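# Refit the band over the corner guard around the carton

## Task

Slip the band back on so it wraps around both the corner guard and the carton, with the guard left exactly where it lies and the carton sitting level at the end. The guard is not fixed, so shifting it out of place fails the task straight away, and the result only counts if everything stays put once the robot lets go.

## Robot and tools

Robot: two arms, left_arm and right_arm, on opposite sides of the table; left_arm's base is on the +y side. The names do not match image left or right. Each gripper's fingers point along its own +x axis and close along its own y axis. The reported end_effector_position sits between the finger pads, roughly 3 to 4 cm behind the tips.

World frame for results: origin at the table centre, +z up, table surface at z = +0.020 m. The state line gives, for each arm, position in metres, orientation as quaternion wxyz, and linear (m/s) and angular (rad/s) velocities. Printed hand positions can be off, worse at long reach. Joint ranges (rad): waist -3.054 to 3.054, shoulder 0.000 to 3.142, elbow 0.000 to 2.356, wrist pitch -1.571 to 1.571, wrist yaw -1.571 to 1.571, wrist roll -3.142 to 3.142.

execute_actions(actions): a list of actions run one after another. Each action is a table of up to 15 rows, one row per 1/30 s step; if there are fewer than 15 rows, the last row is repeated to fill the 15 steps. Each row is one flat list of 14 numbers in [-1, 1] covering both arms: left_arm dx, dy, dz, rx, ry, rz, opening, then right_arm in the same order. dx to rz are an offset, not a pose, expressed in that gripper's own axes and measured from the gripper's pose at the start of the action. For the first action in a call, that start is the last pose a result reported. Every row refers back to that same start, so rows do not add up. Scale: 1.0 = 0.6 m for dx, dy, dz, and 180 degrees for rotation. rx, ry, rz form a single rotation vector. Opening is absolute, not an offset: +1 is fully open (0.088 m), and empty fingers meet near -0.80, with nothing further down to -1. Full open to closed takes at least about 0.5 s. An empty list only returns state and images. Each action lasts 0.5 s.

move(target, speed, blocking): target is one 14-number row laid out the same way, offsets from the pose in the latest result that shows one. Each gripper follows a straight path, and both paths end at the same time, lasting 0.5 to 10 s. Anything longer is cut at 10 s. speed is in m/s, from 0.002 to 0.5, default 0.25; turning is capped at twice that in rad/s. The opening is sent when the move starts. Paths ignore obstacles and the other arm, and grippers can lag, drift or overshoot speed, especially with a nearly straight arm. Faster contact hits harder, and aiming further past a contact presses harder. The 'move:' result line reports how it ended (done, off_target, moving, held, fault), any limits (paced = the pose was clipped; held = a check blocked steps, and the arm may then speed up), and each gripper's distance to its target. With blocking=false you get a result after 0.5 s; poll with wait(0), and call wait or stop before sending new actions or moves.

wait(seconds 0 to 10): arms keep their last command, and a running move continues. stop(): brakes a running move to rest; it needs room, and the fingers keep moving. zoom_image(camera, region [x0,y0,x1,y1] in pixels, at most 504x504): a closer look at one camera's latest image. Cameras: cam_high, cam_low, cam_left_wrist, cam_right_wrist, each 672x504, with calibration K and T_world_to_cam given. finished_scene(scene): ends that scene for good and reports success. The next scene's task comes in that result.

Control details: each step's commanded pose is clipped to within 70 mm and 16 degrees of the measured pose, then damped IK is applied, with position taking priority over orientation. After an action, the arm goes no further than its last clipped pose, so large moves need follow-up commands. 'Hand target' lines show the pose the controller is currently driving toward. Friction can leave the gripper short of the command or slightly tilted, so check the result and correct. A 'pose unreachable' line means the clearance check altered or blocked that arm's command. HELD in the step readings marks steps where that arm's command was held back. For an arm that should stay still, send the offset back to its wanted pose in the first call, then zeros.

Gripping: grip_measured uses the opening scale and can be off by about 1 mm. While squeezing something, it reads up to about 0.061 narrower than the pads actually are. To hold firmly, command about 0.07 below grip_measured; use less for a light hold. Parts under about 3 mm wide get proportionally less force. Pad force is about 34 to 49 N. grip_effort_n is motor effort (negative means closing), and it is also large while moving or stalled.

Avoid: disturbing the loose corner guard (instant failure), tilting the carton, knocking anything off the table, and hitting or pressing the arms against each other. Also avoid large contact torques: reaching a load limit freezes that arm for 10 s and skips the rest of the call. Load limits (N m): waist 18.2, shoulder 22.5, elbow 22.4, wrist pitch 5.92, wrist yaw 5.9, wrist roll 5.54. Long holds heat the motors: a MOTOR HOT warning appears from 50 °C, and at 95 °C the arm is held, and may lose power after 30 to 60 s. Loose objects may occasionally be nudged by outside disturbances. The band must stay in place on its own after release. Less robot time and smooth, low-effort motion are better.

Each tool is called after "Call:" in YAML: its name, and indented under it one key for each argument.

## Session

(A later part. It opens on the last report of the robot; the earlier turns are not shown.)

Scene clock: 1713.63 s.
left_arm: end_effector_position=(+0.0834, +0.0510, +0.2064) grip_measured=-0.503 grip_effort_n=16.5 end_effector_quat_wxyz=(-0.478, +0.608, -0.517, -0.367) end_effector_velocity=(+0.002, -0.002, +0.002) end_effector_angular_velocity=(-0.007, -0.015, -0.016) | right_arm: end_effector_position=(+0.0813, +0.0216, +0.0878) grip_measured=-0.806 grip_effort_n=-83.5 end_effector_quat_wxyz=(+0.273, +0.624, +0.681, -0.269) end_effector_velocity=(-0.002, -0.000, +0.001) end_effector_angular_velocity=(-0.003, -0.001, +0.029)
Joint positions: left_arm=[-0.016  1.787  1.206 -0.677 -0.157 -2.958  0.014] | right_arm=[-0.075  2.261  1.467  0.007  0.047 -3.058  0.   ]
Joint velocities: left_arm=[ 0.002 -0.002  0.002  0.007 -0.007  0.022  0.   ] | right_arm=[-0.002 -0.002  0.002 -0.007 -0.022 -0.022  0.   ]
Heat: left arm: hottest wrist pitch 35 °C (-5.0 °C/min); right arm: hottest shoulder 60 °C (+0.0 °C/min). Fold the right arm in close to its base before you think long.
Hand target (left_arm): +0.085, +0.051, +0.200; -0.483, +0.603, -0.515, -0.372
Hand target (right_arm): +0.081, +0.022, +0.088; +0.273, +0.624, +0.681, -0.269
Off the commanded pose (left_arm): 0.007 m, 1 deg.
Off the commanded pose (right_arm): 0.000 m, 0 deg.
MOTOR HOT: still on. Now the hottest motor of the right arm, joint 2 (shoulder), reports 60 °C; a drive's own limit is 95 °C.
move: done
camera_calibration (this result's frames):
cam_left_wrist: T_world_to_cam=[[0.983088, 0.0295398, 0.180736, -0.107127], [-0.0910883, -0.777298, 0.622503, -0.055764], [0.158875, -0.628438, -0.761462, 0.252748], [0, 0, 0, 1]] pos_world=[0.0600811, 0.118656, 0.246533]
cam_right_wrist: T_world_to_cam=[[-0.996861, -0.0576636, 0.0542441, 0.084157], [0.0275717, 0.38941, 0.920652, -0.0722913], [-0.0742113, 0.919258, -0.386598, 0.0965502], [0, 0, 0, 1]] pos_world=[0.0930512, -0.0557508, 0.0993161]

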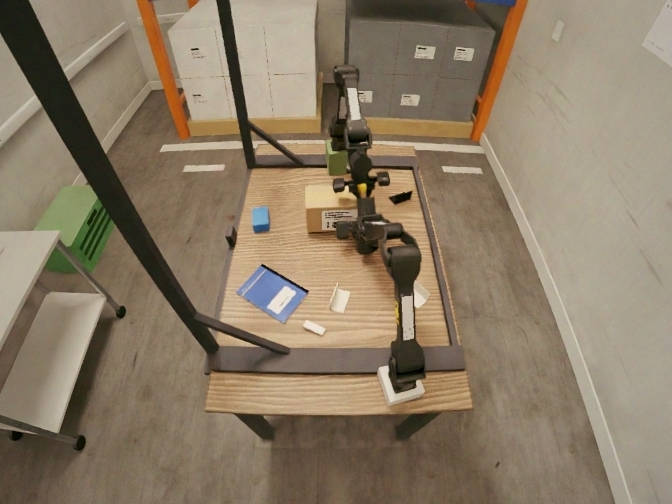

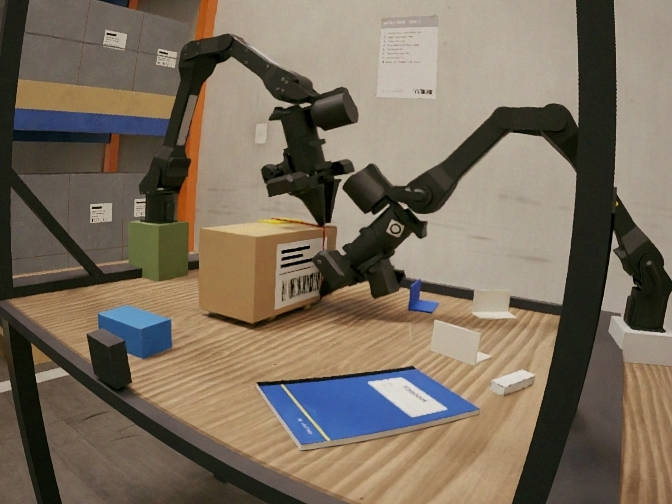

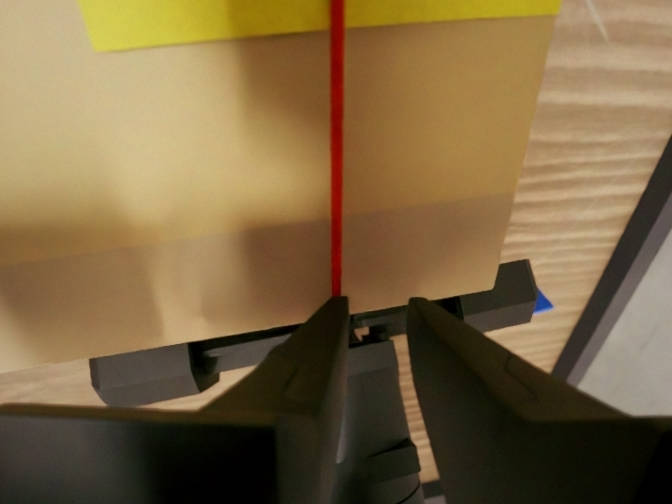

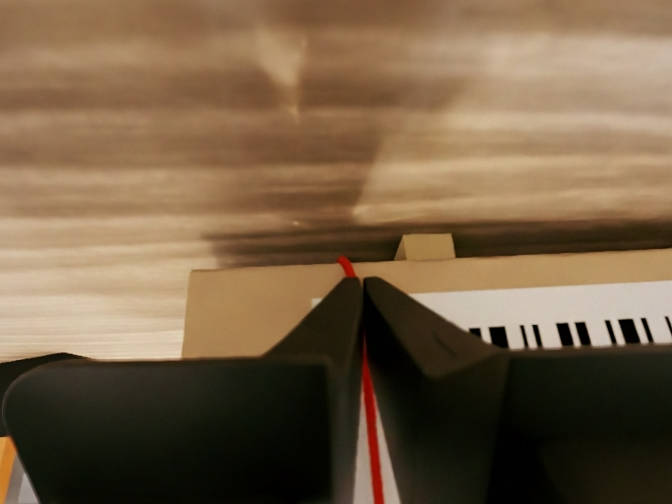

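Call:
move:
  target: [-0.006,0.02,0,0,-0.004,0,-0.5,0,0,0,0,0,0,-0.95]
  speed: 0.03

Call:
move:
  target: [0.025,0.005,0.010,0,-0.004,0,-0.5,0,0,0,0,0,0,-0.95]
  speed: 0.04

Scene clock: 1720.37 s.
left_arm: end_effector_position=(+0.0712, +0.0534, +0.2053) grip_measured=-0.503 grip_effort_n=16.5 end_effector_quat_wxyz=(-0.482, +0.603, -0.515, -0.372) end_effector_velocity=(-0.000, +0.005, +0.001) end_effector_angular_velocity=(+0.013, +0.001, +0.020) | right_arm: end_effector_position=(+0.0813, +0.0216, +0.0878) grip_measured=-0.806 grip_effort_n=-83.5 end_effector_quat_wxyz=(+0.273, +0.624, +0.681, -0.269) end_effector_velocity=(+0.001, -0.002, -0.001) end_effector_angular_velocity=(-0.016, -0.013, +0.018)
Joint positions: left_arm=[-0.05   1.787  1.207 -0.701 -0.166 -2.991  0.014] | right_arm=[-0.075  2.261  1.467  0.007  0.047 -3.058  0.   ]
Joint velocities: left_arm=[-0.002 -0.007 -0.002 -0.022 -0.007 -0.022 -0.   ] | right_arm=[-0.002 -0.002  0.002 -0.022 -0.007 -0.022  0.   ]
Heat: left arm: hottest shoulder 34 °C (-6.1 °C/min); right arm: hottest shoulder 61 °C (+1.0 °C/min). Fold the right arm in close to its base before you think long.
Hand target (left_arm): +0.071, +0.052, +0.207; -0.481, +0.606, -0.514, -0.371
Hand target (right_arm): +0.081, +0.022, +0.088; +0.273, +0.624, +0.681, -0.269
Off the commanded pose (left_arm): 0.003 m, 0 deg.
Off the commanded pose (right_arm): 0.000 m, 0 deg.
MOTOR HOT: still on. Now the hottest motor of the right arm, joint 2 (shoulder), reports 61 °C; a drive's own limit is 95 °C.
move: done
camera_calibration (this result's frames):
cam_left_wrist: T_world_to_cam=[[0.983709, 0.0248953, 0.178036, -0.0942343], [-0.0903099, -0.787886, 0.609163, -0.0510686], [0.155438, -0.615318, -0.772802, 0.257262], [0, 0, 0, 1]] pos_world=[0.0480989, 0.120408, 0.246699]
cam_right_wrist: T_world_to_cam=[[-0.996861, -0.0576636, 0.0542441, 0.084157], [0.0275717, 0.38941, 0.920652, -0.0722913], [-0.0742113, 0.919258, -0.386598, 0.0965502], [0, 0, 0, 1]] pos_world=[0.0930512, -0.0557508, 0.0993161]

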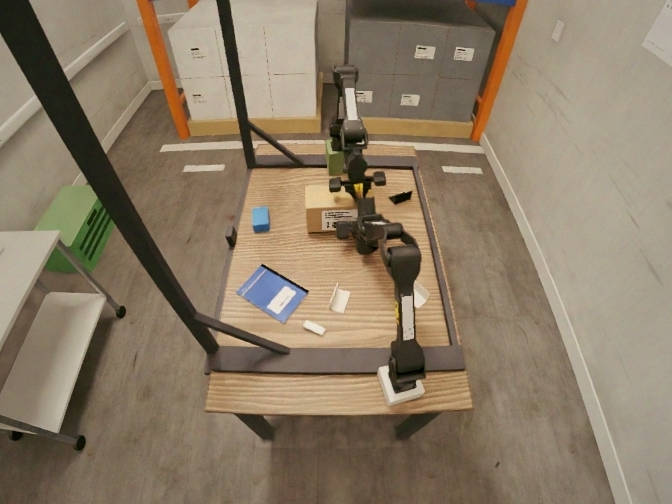

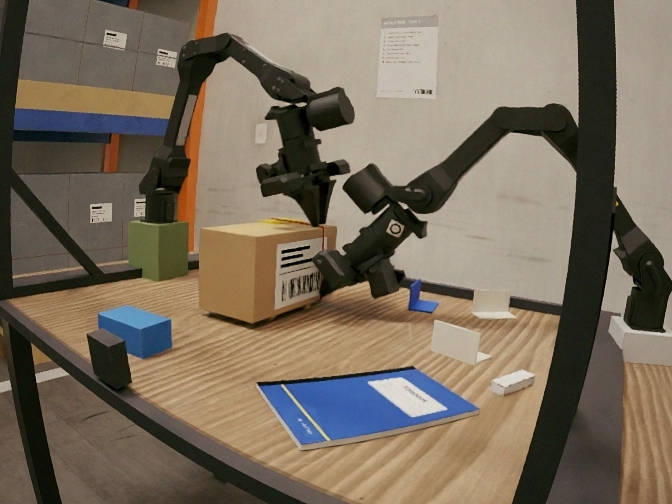

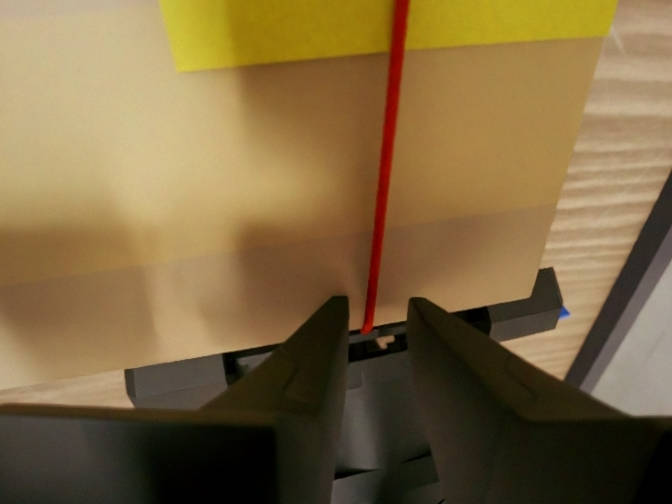

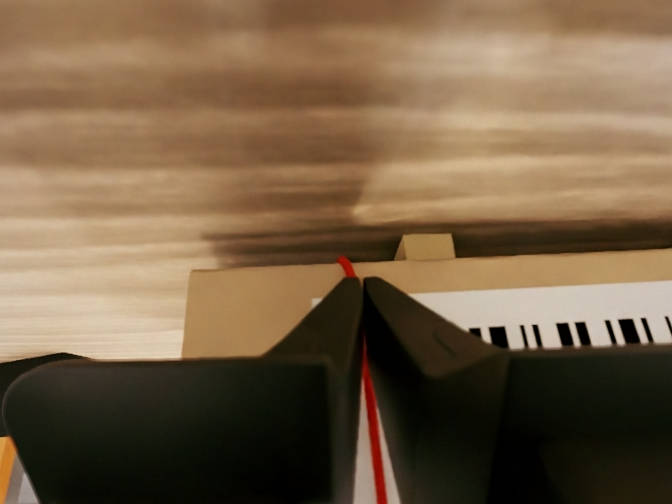

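Scene clock: 1721.07 s.
left_arm: end_effector_position=(+0.0713, +0.0518, +0.2016) grip_measured=-0.503 grip_effort_n=16.5 end_effector_quat_wxyz=(-0.478, +0.607, -0.518, -0.367) end_effector_velocity=(+0.004, +0.003, +0.000) end_effector_angular_velocity=(+0.011, -0.022, +0.002) | right_arm: end_effector_position=(+0.0813, +0.0216, +0.0878) grip_measured=-0.806 grip_effort_n=-83.5 end_effector_quat_wxyz=(+0.273, +0.624, +0.681, -0.269) end_effector_velocity=(+0.003, -0.001, -0.001) end_effector_angular_velocity=(-0.008, -0.001, +0.003)
Joint positions: left_arm=[-0.05   1.787  1.187 -0.665 -0.166 -2.991  0.014] | right_arm=[-0.075  2.261  1.467  0.007  0.047 -3.058  0.   ]
Joint velocities: left_arm=[ 0.002 -0.002 -0.002 -0.007 -0.022  0.007  0.   ] | right_arm=[-0.007 -0.002 -0.002 -0.007 -0.007 -0.007  0.   ]
Heat: left arm: hottest shoulder 34 °C (-6.1 °C/min); right arm: hottest shoulder 61 °C (+0.0 °C/min). Fold the right arm in close to its base before you think long.
Hand target (left_arm): +0.071, +0.056, +0.189; -0.486, +0.601, -0.512, -0.376
Hand target (right_arm): +0.081, +0.022, +0.088; +0.273, +0.624, +0.681, -0.269
Off the commanded pose (left_arm): 0.013 m, 2 deg.
Off the commanded pose (right_arm): 0.000 m, 0 deg.
MOTOR HOT: still on. Now the hottest motor of the right arm, joint 2 (shoulder), reports 61 °C; a drive's own limit is 95 °C.
move: off_target (left_arm)
camera_calibration (this result's frames):
cam_left_wrist: T_world_to_cam=[[0.983421, 0.0281084, 0.179145, -0.0940707], [-0.0909872, -0.778067, 0.621557, -0.0530168], [0.156858, -0.627553, -0.76261, 0.25189], [0, 0, 0, 1]] pos_world=[0.0481763, 0.119468, 0.241899]
cam_right_wrist: T_world_to_cam=[[-0.996861, -0.0576636, 0.0542441, 0.084157], [0.0275717, 0.38941, 0.920652, -0.0722913], [-0.0742113, 0.919258, -0.386598, 0.0965502], [0, 0, 0, 1]] pos_world=[0.0930512, -0.0557508, 0.0993161]

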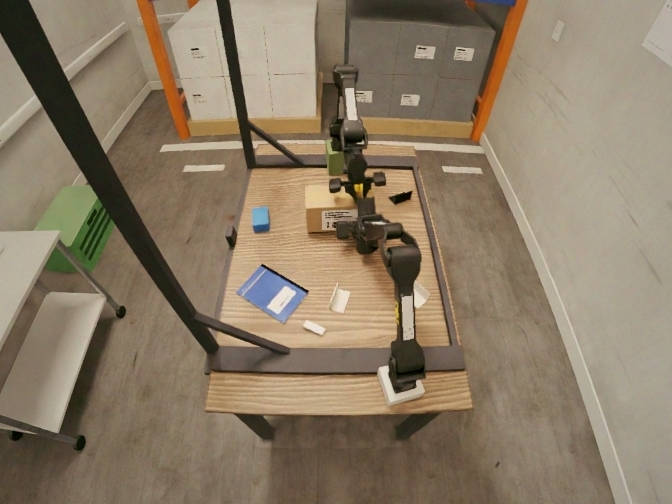

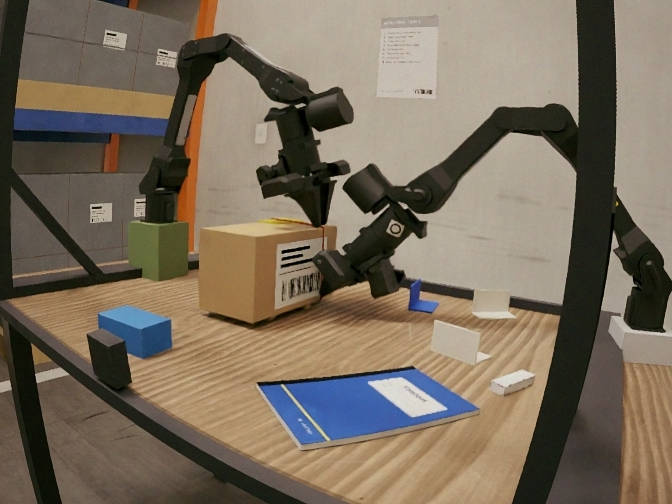

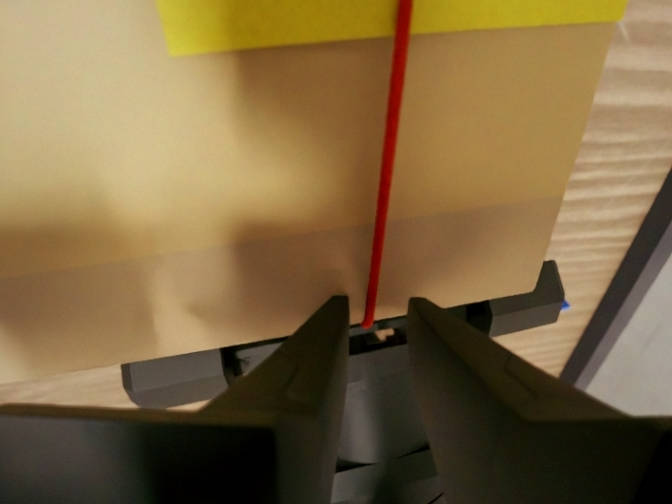

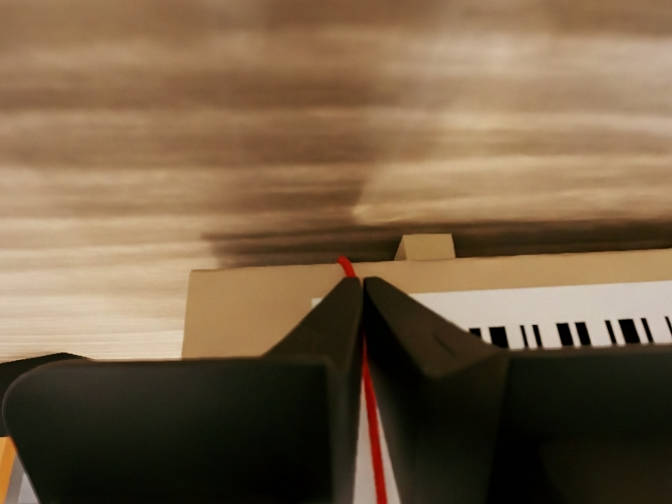

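Call:
move:
  target: [0.020,-0.023,0.0095,0,-0.008,0,-0.5,0,0,0,0,0,0,-0.95]
  speed: 0.015

Scene clock: 1726.00 s.
left_arm: end_effector_position=(+0.0782, +0.0509, +0.2025) grip_measured=-0.502 grip_effort_n=13.3 end_effector_quat_wxyz=(-0.474, +0.604, -0.526, -0.366) end_effector_velocity=(+0.004, +0.003, +0.000) end_effector_angular_velocity=(+0.011, -0.022, +0.002) | right_arm: end_effector_position=(+0.0813, +0.0216, +0.0878) grip_measured=-0.806 grip_effort_n=-83.5 end_effector_quat_wxyz=(+0.273, +0.624, +0.681, -0.269) end_effector_velocity=(+0.001, -0.002, -0.001) end_effector_angular_velocity=(-0.008, -0.001, +0.008)
Joint positions: left_arm=[-0.023  1.785  1.187 -0.655 -0.141 -2.956  0.014] | right_arm=[-0.075  2.261  1.467  0.007  0.047 -3.058  0.   ]
Joint velocities: left_arm=[ 0.002 -0.002 -0.002 -0.007 -0.022  0.007 -0.   ] | right_arm=[-0.002 -0.002 -0.002 -0.007 -0.007 -0.007  0.   ]
Heat: left arm: hottest shoulder 34 °C (-6.1 °C/min); right arm: hottest shoulder 62 °C (+3.0 °C/min). Fold the right arm in close to its base before you think long.
Hand target (left_arm): +0.087, +0.055, +0.192; -0.484, +0.603, -0.512, -0.375
Hand target (right_arm): +0.081, +0.022, +0.088; +0.273, +0.624, +0.681, -0.269
Off the commanded pose (left_arm): 0.015 m, 2 deg.
Off the commanded pose (right_arm): 0.000 m, 0 deg.
MOTOR HOT: still on. Now the hottest motor of the right arm, joint 2 (shoulder), reports 62 °C; a drive's own limit is 95 °C.
move: off_target (left_arm)
camera_calibration (this result's frames):
cam_left_wrist: T_world_to_cam=[[0.985811, 0.0170329, 0.166994, -0.0981247], [-0.0933033, -0.771399, 0.629474, -0.0554072], [0.139541, -0.636124, -0.758864, 0.251935], [0, 0, 0, 1]] pos_world=[0.0564074, 0.119192, 0.242448]
cam_right_wrist: T_world_to_cam=[[-0.996861, -0.0576636, 0.0542441, 0.084157], [0.0275717, 0.38941, 0.920652, -0.0722913], [-0.0742113, 0.919258, -0.386598, 0.0965502], [0, 0, 0, 1]] pos_world=[0.0930512, -0.0557508, 0.0993161]

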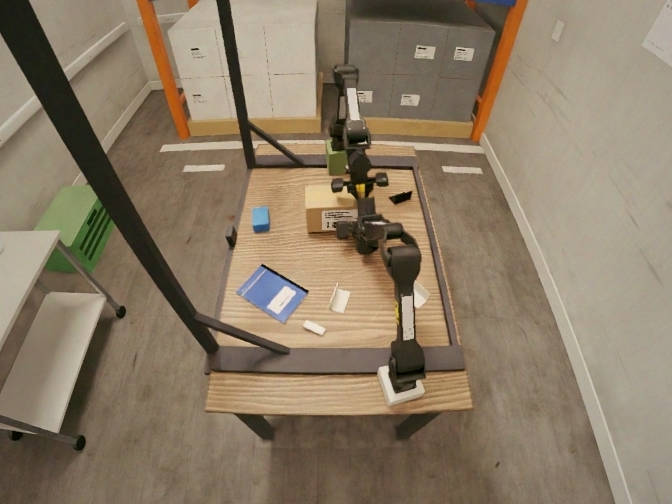

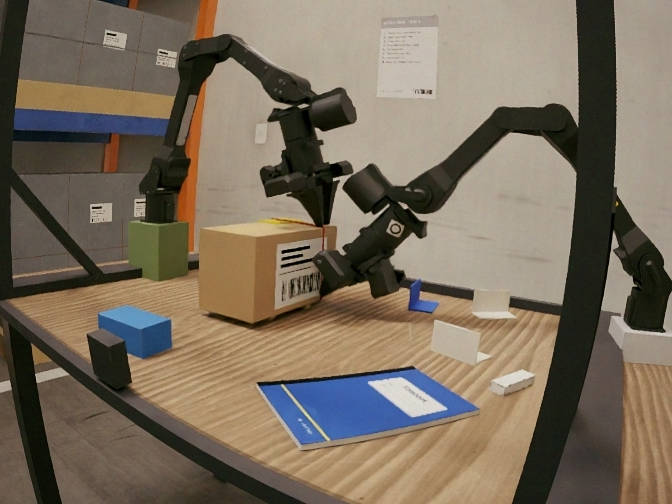

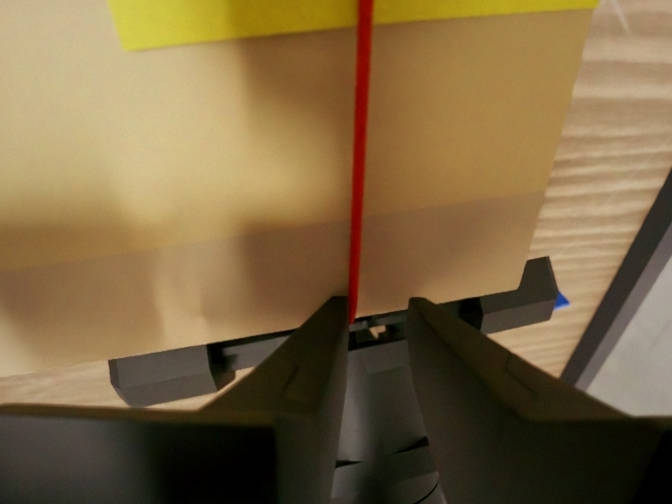

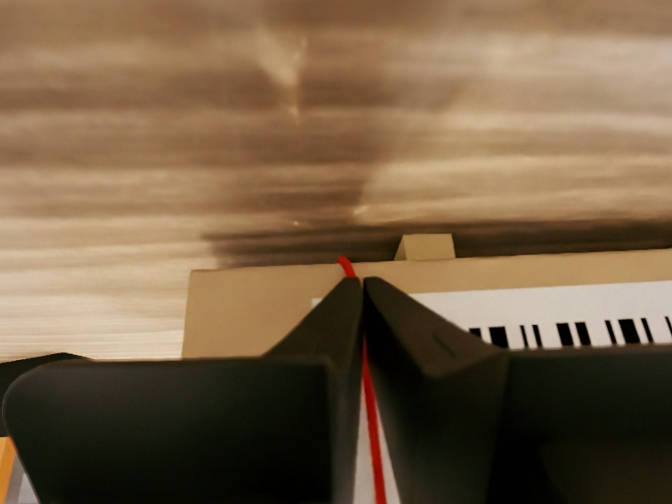

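Now band is against the pad. Continue.

Call:
move:
  target: [0.020,-0.026,0.011,0,-0.008,0,-0.5,0,0,0,0,0,0,-0.95]
  speed: 0.015

Scene clock: 1730.10 s.
left_arm: end_effector_position=(+0.0941, +0.0501, +0.2032) grip_measured=-0.502 grip_effort_n=12.8 end_effector_quat_wxyz=(-0.470, +0.607, -0.527, -0.364) end_effector_velocity=(-0.002, +0.002, -0.002) end_effector_angular_velocity=(+0.012, +0.007, -0.012) | right_arm: end_effector_position=(+0.0813, +0.0216, +0.0878) grip_measured=-0.806 grip_effort_n=-83.5 end_effector_quat_wxyz=(+0.273, +0.624, +0.681, -0.269) end_effector_velocity=(-0.002, -0.002, -0.001) end_effector_angular_velocity=(-0.009, +0.009, +0.002)
Joint positions: left_arm=[ 0.024  1.788  1.19  -0.639 -0.125 -2.916  0.014] | right_arm=[-0.075  2.261  1.467  0.007  0.047 -3.058  0.   ]
Joint velocities: left_arm=[-0.002  0.002 -0.002 -0.007  0.007  0.007 -0.   ] | right_arm=[ 0.002 -0.002 -0.002 -0.007 -0.007  0.007  0.   ]
Heat: left arm: hottest shoulder 34 °C (-6.1 °C/min); right arm: hottest shoulder 62 °C (+4.0 °C/min). Fold the right arm in close to its base before you think long.
Hand target (left_arm): +0.096, +0.054, +0.193; -0.481, +0.599, -0.520, -0.373
Hand target (right_arm): +0.081, +0.022, +0.088; +0.273, +0.624, +0.681, -0.269
Off the commanded pose (left_arm): 0.012 m, 2 deg.
Off the commanded pose (right_arm): 0.000 m, 0 deg.
MOTOR HOT: still on. Now the hottest motor of the right arm, joint 2 (shoulder), reports 62 °C; a drive's own limit is 95 °C.
move: off_target (left_arm)
camera_calibration (this result's frames):
cam_left_wrist: T_world_to_cam=[[0.985786, 0.0227279, 0.166463, -0.114098], [-0.0900705, -0.764894, 0.637828, -0.057353], [0.141823, -0.643755, -0.751974, 0.24851], [0, 0, 0, 1]] pos_world=[0.0720661, 0.118704, 0.242448]
cam_right_wrist: T_world_to_cam=[[-0.996861, -0.0576636, 0.0542441, 0.084157], [0.0275717, 0.38941, 0.920652, -0.0722913], [-0.0742113, 0.919258, -0.386598, 0.0965502], [0, 0, 0, 1]] pos_world=[0.0930512, -0.0557508, 0.0993161]

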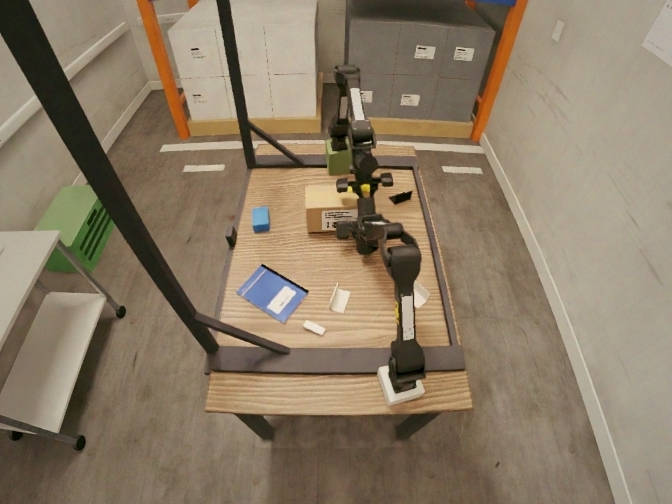

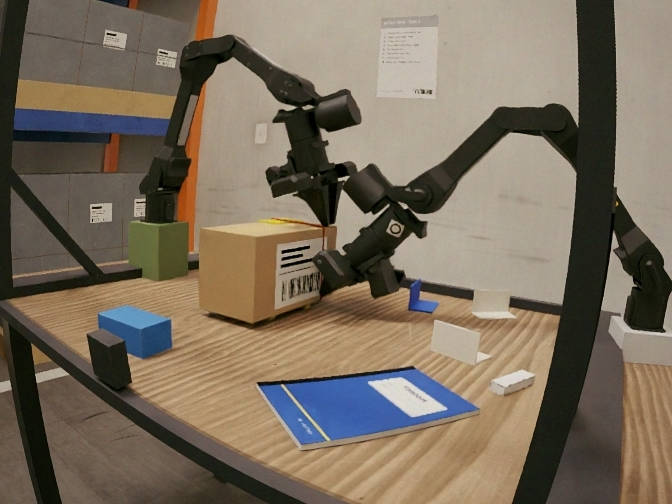

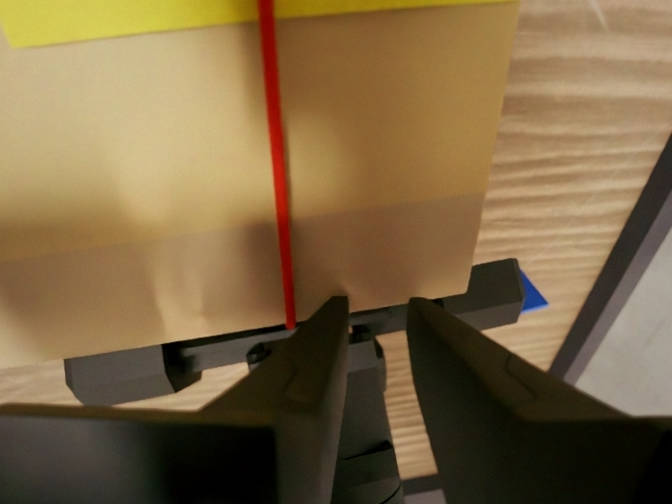

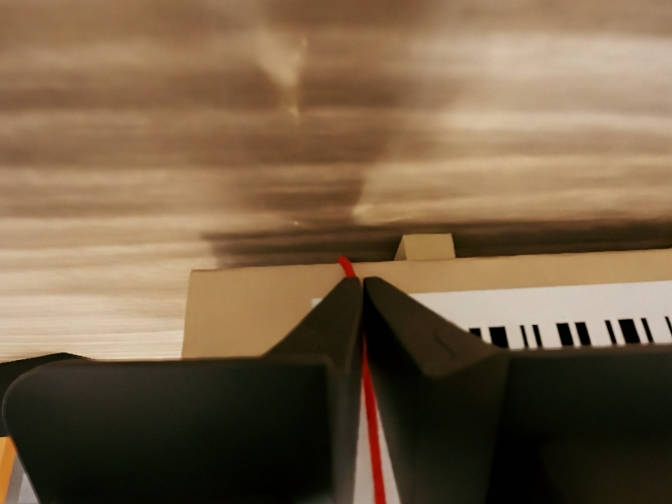

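Call:
move:
  target: [-0.045,-0.01,-0.014,0,0,0,-0.5,0,0,0,0,0,0,-0.95]
  speed: 0.05

Call:
zoom_image:
  camera: "cam_low"
  region: [270,205,350,315]

Scene clock: 1735.53 s.
left_arm: end_effector_position=(+0.0938, +0.0518, +0.2251) grip_measured=-0.502 grip_effort_n=12.8 end_effector_quat_wxyz=(-0.475, +0.603, -0.524, -0.369) end_effector_velocity=(-0.002, -0.001, -0.001) end_effector_angular_velocity=(-0.005, +0.008, +0.002) | right_arm: end_effector_position=(+0.0813, +0.0216, +0.0878) grip_measured=-0.806 grip_effort_n=-83.5 end_effector_quat_wxyz=(+0.273, +0.624, +0.681, -0.269) end_effector_velocity=(+0.001, -0.003, -0.003) end_effector_angular_velocity=(-0.012, -0.002, +0.008)
Joint positions: left_arm=[ 0.024  1.768  1.262 -0.749 -0.125 -2.916  0.014] | right_arm=[-0.075  2.261  1.467  0.007  0.047 -3.058  0.   ]
Joint velocities: left_arm=[-0.002  0.002 -0.002  0.007  0.007 -0.007 -0.001] | right_arm=[-0.002 -0.002 -0.007 -0.007 -0.007 -0.007  0.   ]
Heat: left arm: hottest shoulder 34 °C (-7.1 °C/min); right arm: hottest shoulder 63 °C (+6.1 °C/min). Fold the right arm in close to its base before you think long.
Hand target (left_arm): +0.095, +0.050, +0.232; -0.470, +0.608, -0.527, -0.364
Hand target (right_arm): +0.081, +0.022, +0.088; +0.273, +0.624, +0.681, -0.269
Off the commanded pose (left_arm): 0.007 m, 1 deg.
Off the commanded pose (right_arm): 0.000 m, 0 deg.
MOTOR HOT: still on. Now the hottest motor of the right arm, joint 2 (shoulder), reports 63 °C; a drive's own limit is 95 °C.
move: done
camera_calibration (this result's frames):
cam_left_wrist: T_world_to_cam=[[0.986322, 0.0197535, 0.163644, -0.11673], [-0.0880214, -0.776266, 0.624231, -0.0665378], [0.139362, -0.630097, -0.763909, 0.268338], [0, 0, 0, 1]] pos_world=[0.0718806, 0.119734, 0.265623]
cam_right_wrist: T_world_to_cam=[[-0.996861, -0.0576636, 0.0542441, 0.084157], [0.0275717, 0.38941, 0.920652, -0.0722913], [-0.0742113, 0.919258, -0.386598, 0.0965502], [0, 0, 0, 1]] pos_world=[0.0930512, -0.0557508, 0.0993161]

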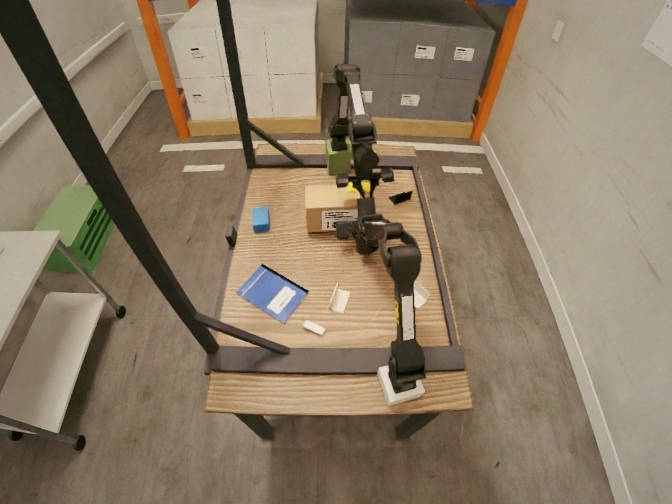

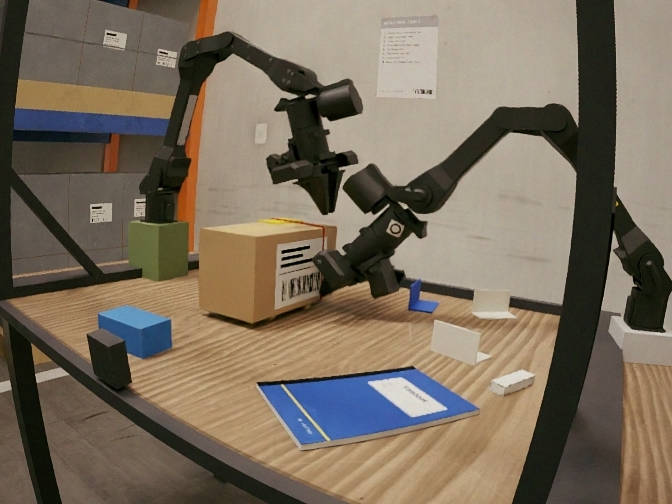

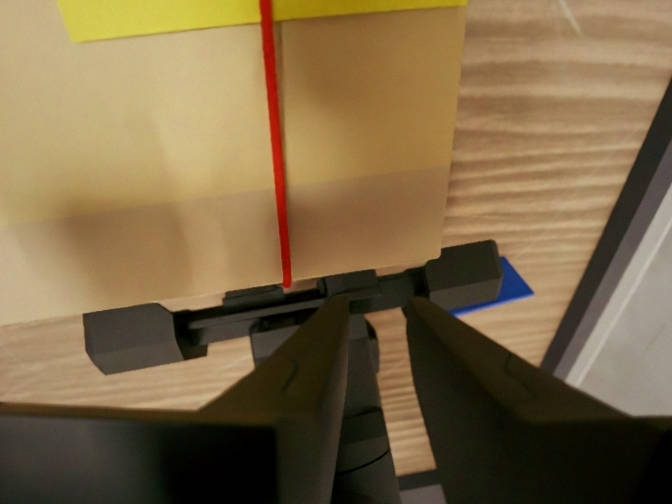

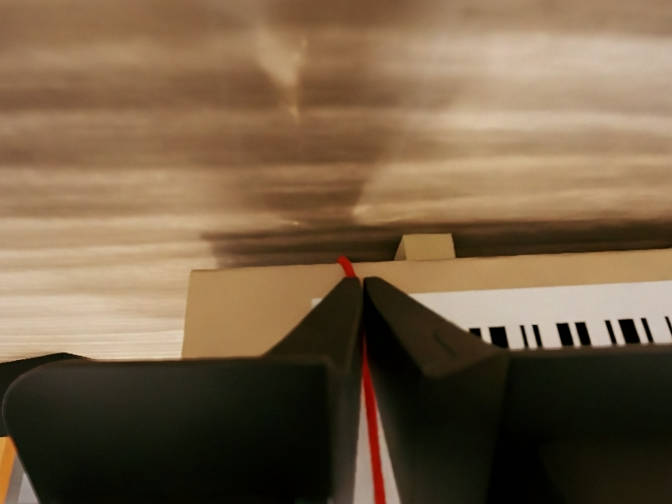

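Region (270, 205, 350, 315) of cam_low's 672x504 image, scaled by 4.582, with more detail than that image has; it fills the left 367 columns of this view, and the rest is white.

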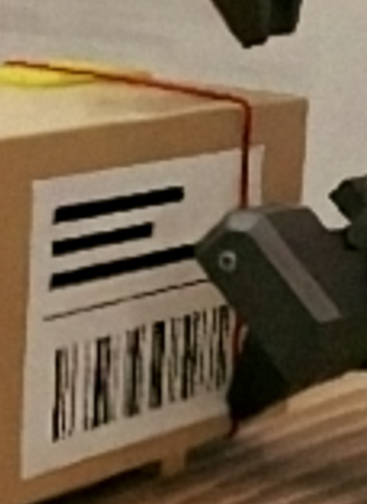

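Call:
move:
  target: [-0.003,0.0343,-0.002,0,0,0,-0.5,0,0,0,0,0,0,-0.95]
  speed: 0.05

Call:
move:
  target: [0.058,0.012,0.017,0,-0.004,0,-0.5,0,0,0,0,0,0,-0.95]
  speed: 0.04

Scene clock: 1763.97 s.
left_arm: end_effector_position=(+0.0737, +0.0485, +0.2245) grip_measured=-0.502 grip_effort_n=12.8 end_effector_quat_wxyz=(-0.474, +0.602, -0.527, -0.368) end_effector_velocity=(+0.002, +0.002, +0.002) end_effector_angular_velocity=(-0.001, -0.000, +0.025) | right_arm: end_effector_position=(+0.0813, +0.0216, +0.0878) grip_measured=-0.806 grip_effort_n=-83.5 end_effector_quat_wxyz=(+0.273, +0.624, +0.681, -0.269) end_effector_velocity=(+0.005, -0.001, -0.001) end_effector_angular_velocity=(-0.004, -0.022, -0.013)
Joint positions: left_arm=[-0.035  1.768  1.259 -0.75  -0.139 -2.969  0.014] | right_arm=[-0.075  2.261  1.467  0.007  0.047 -3.058  0.   ]
Joint velocities: left_arm=[ 0.002 -0.007 -0.002 -0.007 -0.007 -0.022  0.   ] | right_arm=[-0.002 -0.002 -0.002 -0.007  0.022 -0.007  0.   ]
Heat: left arm: hottest shoulder 39 °C (+3.0 °C/min); right arm: hottest shoulder 65 °C (+6.1 °C/min). Fold the right arm in close to its base before you think long.
Hand target (left_arm): +0.073, +0.051, +0.223; -0.475, +0.602, -0.524, -0.370
Hand target (right_arm): +0.081, +0.022, +0.088; +0.273, +0.624, +0.681, -0.269
Off the commanded pose (left_arm): 0.003 m, 0 deg.
Off the commanded pose (right_arm): 0.000 m, 0 deg.
MOTOR HOT: still on. Now the hottest motor of the right arm, joint 2 (shoulder), reports 65 °C; a drive's own limit is 95 °C.
move: done
camera_calibration (this result's frames):
cam_left_wrist: T_world_to_cam=[[0.986746, 0.0157521, 0.161509, -0.0961308], [-0.0903987, -0.773184, 0.627705, -0.0712419], [0.134764, -0.633986, -0.761512, 0.268606], [0, 0, 0, 1]] pos_world=[0.0522182, 0.116723, 0.264791]
cam_right_wrist: T_world_to_cam=[[-0.996861, -0.0576636, 0.0542441, 0.084157], [0.0275717, 0.38941, 0.920652, -0.0722913], [-0.0742113, 0.919258, -0.386598, 0.0965502], [0, 0, 0, 1]] pos_world=[0.0930512, -0.0557508, 0.0993161]

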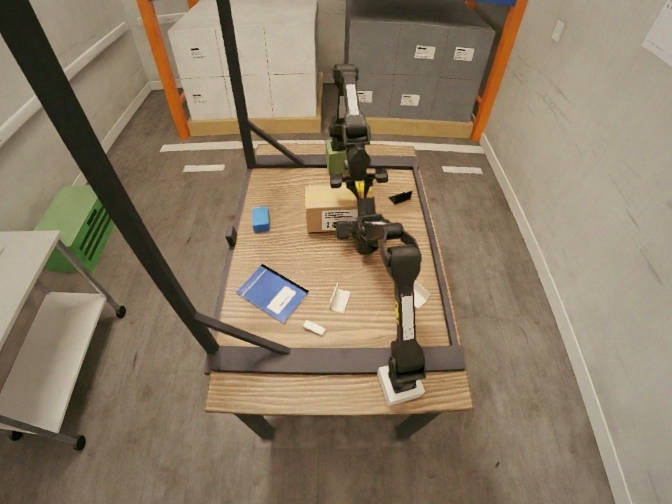

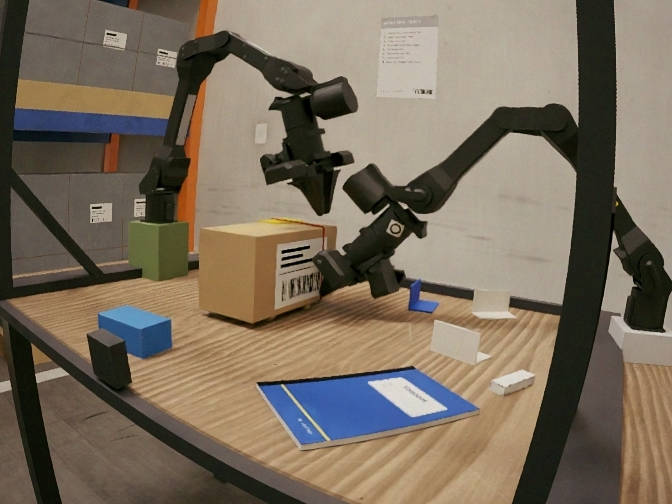

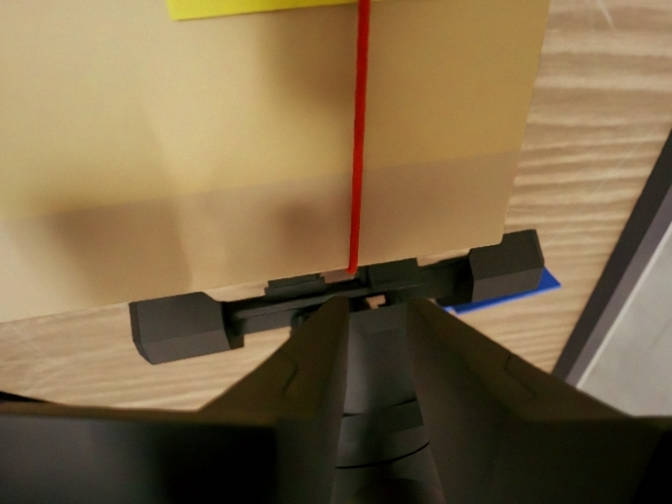

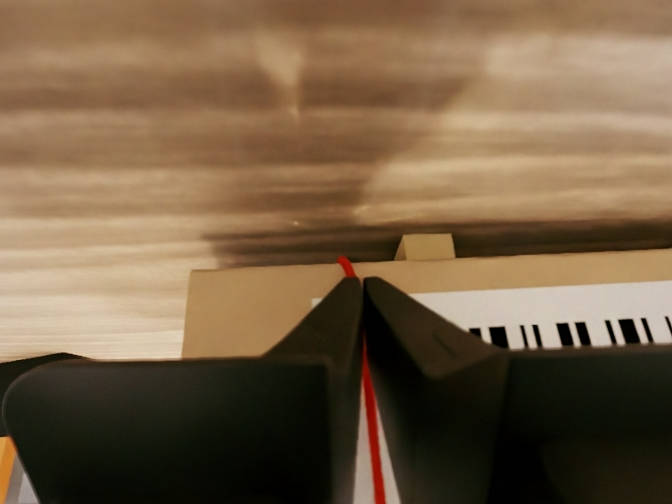

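Scene clock: 1765.13 s.
left_arm: end_effector_position=(+0.0742, +0.0451, +0.2021) grip_measured=-0.502 grip_effort_n=12.8 end_effector_quat_wxyz=(-0.468, +0.608, -0.530, -0.361) end_effector_velocity=(+0.004, +0.004, -0.001) end_effector_angular_velocity=(+0.016, -0.021, +0.003) | right_arm: end_effector_position=(+0.0813, +0.0216, +0.0878) grip_measured=-0.806 grip_effort_n=-83.5 end_effector_quat_wxyz=(+0.273, +0.624, +0.681, -0.269) end_effector_velocity=(-0.001, -0.007, -0.007) end_effector_angular_velocity=(-0.033, +0.005, +0.018)
Joint positions: left_arm=[-0.035  1.793  1.19  -0.634 -0.14  -2.969  0.014] | right_arm=[-0.075  2.261  1.467  0.007  0.047 -3.058  0.   ]
Joint velocities: left_arm=[ 0.002 -0.002 -0.007 -0.007 -0.022  0.007 -0.   ] | right_arm=[-0.002 -0.002 -0.012 -0.022 -0.022 -0.007  0.   ]
Heat: left arm: hottest shoulder 39 °C (+3.0 °C/min); right arm: hottest shoulder 65 °C (+6.1 °C/min). Fold the right arm in close to its base before you think long.
Hand target (left_arm): +0.074, +0.049, +0.188; -0.477, +0.600, -0.524, -0.372
Hand target (right_arm): +0.081, +0.022, +0.088; +0.273, +0.624, +0.681, -0.269
Off the commanded pose (left_arm): 0.015 m, 2 deg.
Off the commanded pose (right_arm): 0.000 m, 0 deg.
MOTOR HOT: still on. Now the hottest motor of the right arm, joint 2 (shoulder), reports 65 °C; a drive's own limit is 95 °C.
move: off_target (left_arm)
camera_calibration (this result's frames):
cam_left_wrist: T_world_to_cam=[[0.98627, 0.0193168, 0.164005, -0.0935539], [-0.0921536, -0.759739, 0.643664, -0.0634949], [0.137035, -0.649941, -0.747528, 0.24706], [0, 0, 0, 1]] pos_world=[0.0525624, 0.114142, 0.240897]
cam_right_wrist: T_world_to_cam=[[-0.996861, -0.0576636, 0.0542441, 0.084157], [0.0275717, 0.38941, 0.920652, -0.0722913], [-0.0742113, 0.919258, -0.386598, 0.0965502], [0, 0, 0, 1]] pos_world=[0.0930512, -0.0557508, 0.0993161]

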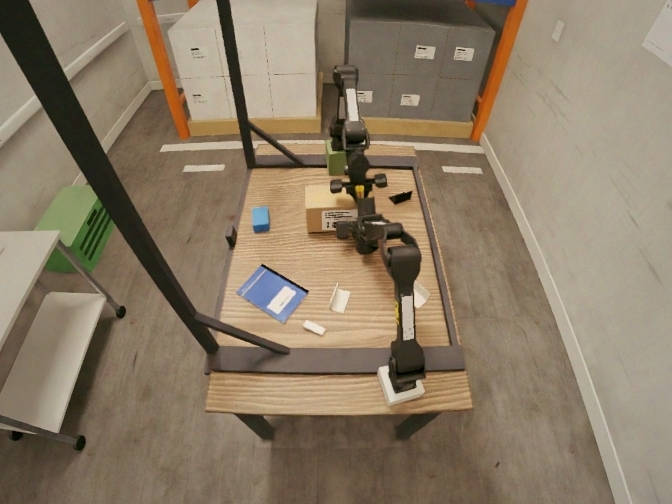

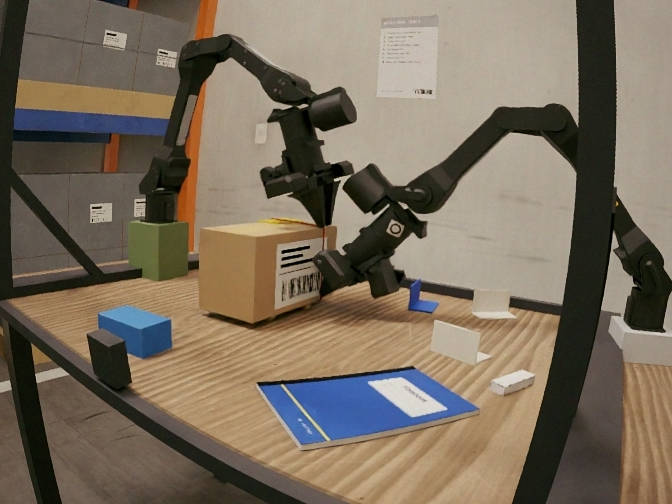

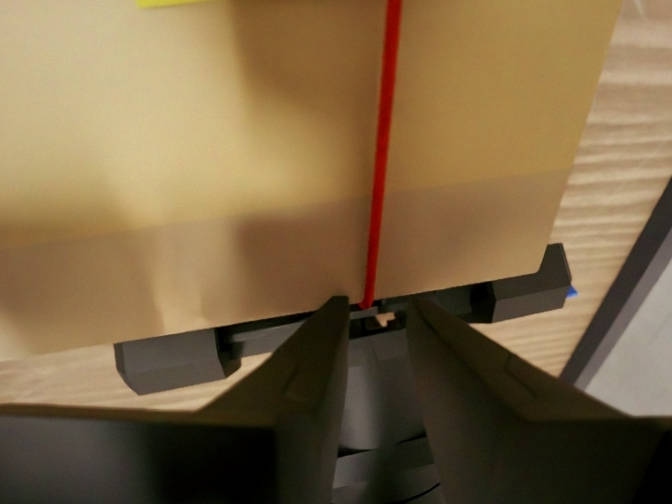

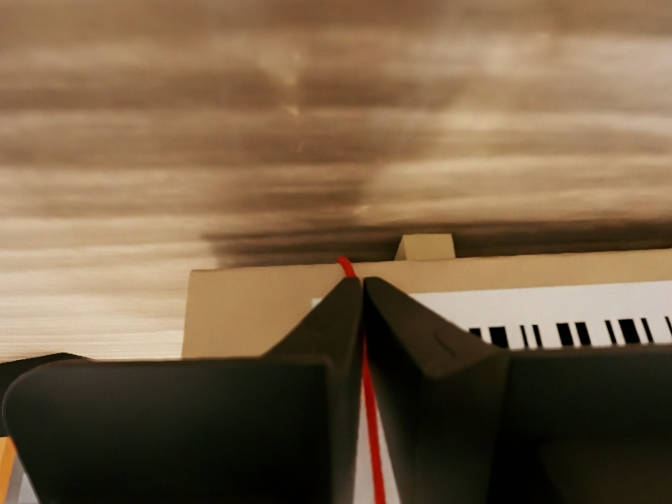

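Call:
move:
  target: [0.0205,-0.0158,0.0132,0,-0.008,0,-0.5,0,0,0,0,0,0,-0.95]
  speed: 0.012

Scene clock: 1771.57 s.
left_arm: end_effector_position=(+0.0823, +0.0426, +0.2035) grip_measured=-0.502 grip_effort_n=12.8 end_effector_quat_wxyz=(-0.463, +0.611, -0.534, -0.357) end_effector_velocity=(-0.000, +0.003, +0.000) end_effector_angular_velocity=(+0.007, -0.003, +0.007) | right_arm: end_effector_position=(+0.0813, +0.0216, +0.0878) grip_measured=-0.806 grip_effort_n=-83.5 end_effector_quat_wxyz=(+0.273, +0.624, +0.681, -0.269) end_effector_velocity=(+0.004, -0.003, -0.003) end_effector_angular_velocity=(-0.021, -0.014, +0.013)
Joint positions: left_arm=[-0.01   1.792  1.19  -0.615 -0.127 -2.945  0.014] | right_arm=[-0.075  2.261  1.467  0.007  0.047 -3.058  0.   ]
Joint velocities: left_arm=[-0.002 -0.007 -0.007 -0.007 -0.007 -0.007 -0.   ] | right_arm=[-0.007 -0.002 -0.002 -0.022 -0.007 -0.022  0.   ]
Heat: left arm: hottest shoulder 38 °C (+3.0 °C/min); right arm: hottest shoulder 65 °C (+5.0 °C/min). Fold the right arm in close to its base before you think long.
Hand target (left_arm): +0.086, +0.049, +0.190; -0.475, +0.603, -0.524, -0.369
Hand target (right_arm): +0.081, +0.022, +0.088; +0.273, +0.624, +0.681, -0.269
Off the commanded pose (left_arm): 0.015 m, 2 deg.
Off the commanded pose (right_arm): 0.000 m, 0 deg.
MOTOR HOT: still on. Now the hottest motor of the right arm, joint 2 (shoulder), reports 65 °C; a drive's own limit is 95 °C.
move: off_target (left_arm)
camera_calibration (this result's frames):
cam_left_wrist: T_world_to_cam=[[0.986585, 0.0210234, 0.161889, -0.101408], [-0.0918681, -0.748245, 0.657031, -0.0687702], [0.134946, -0.66309, -0.736275, 0.243788], [0, 0, 0, 1]] pos_world=[0.0608319, 0.112328, 0.241096]
cam_right_wrist: T_world_to_cam=[[-0.996861, -0.0576636, 0.0542441, 0.084157], [0.0275717, 0.38941, 0.920652, -0.0722913], [-0.0742113, 0.919258, -0.386598, 0.0965502], [0, 0, 0, 1]] pos_world=[0.0930512, -0.0557508, 0.0993161]

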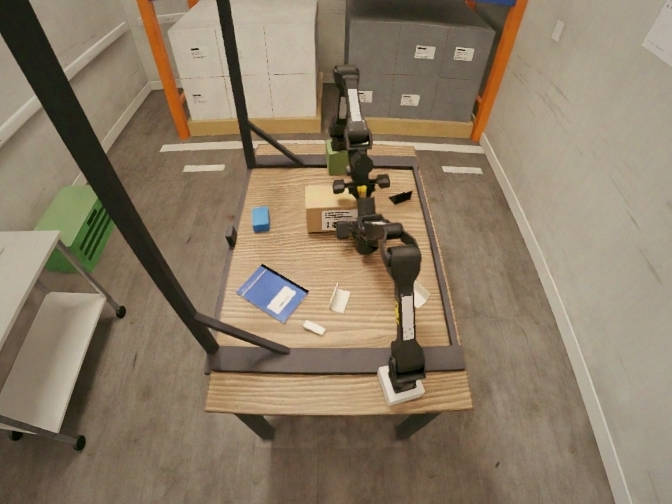

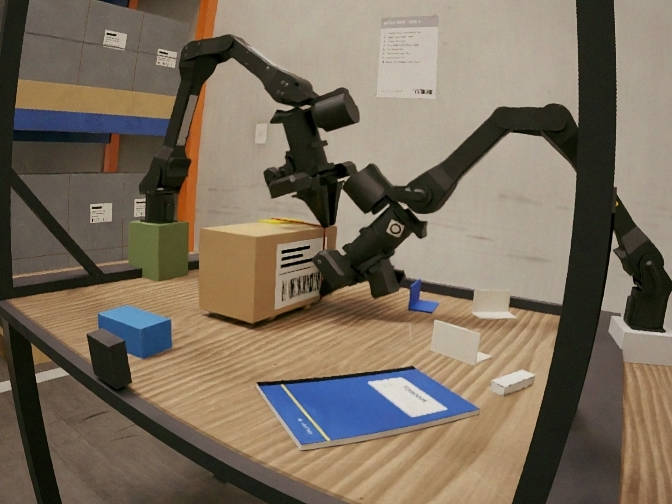

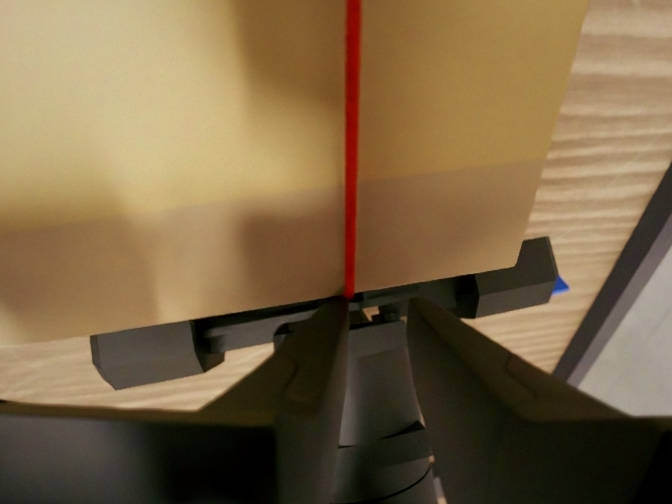

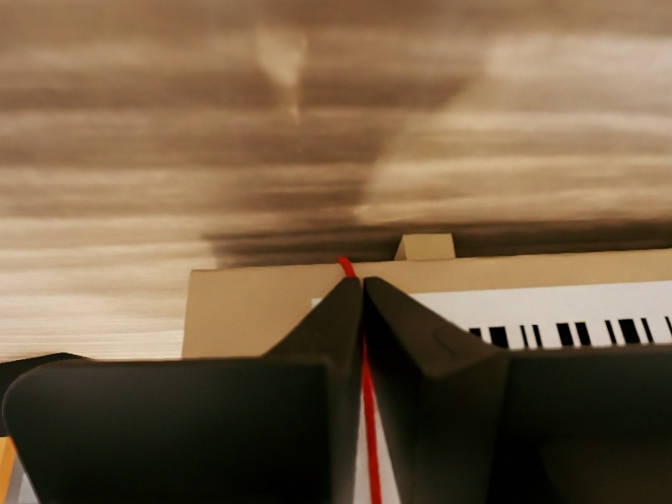

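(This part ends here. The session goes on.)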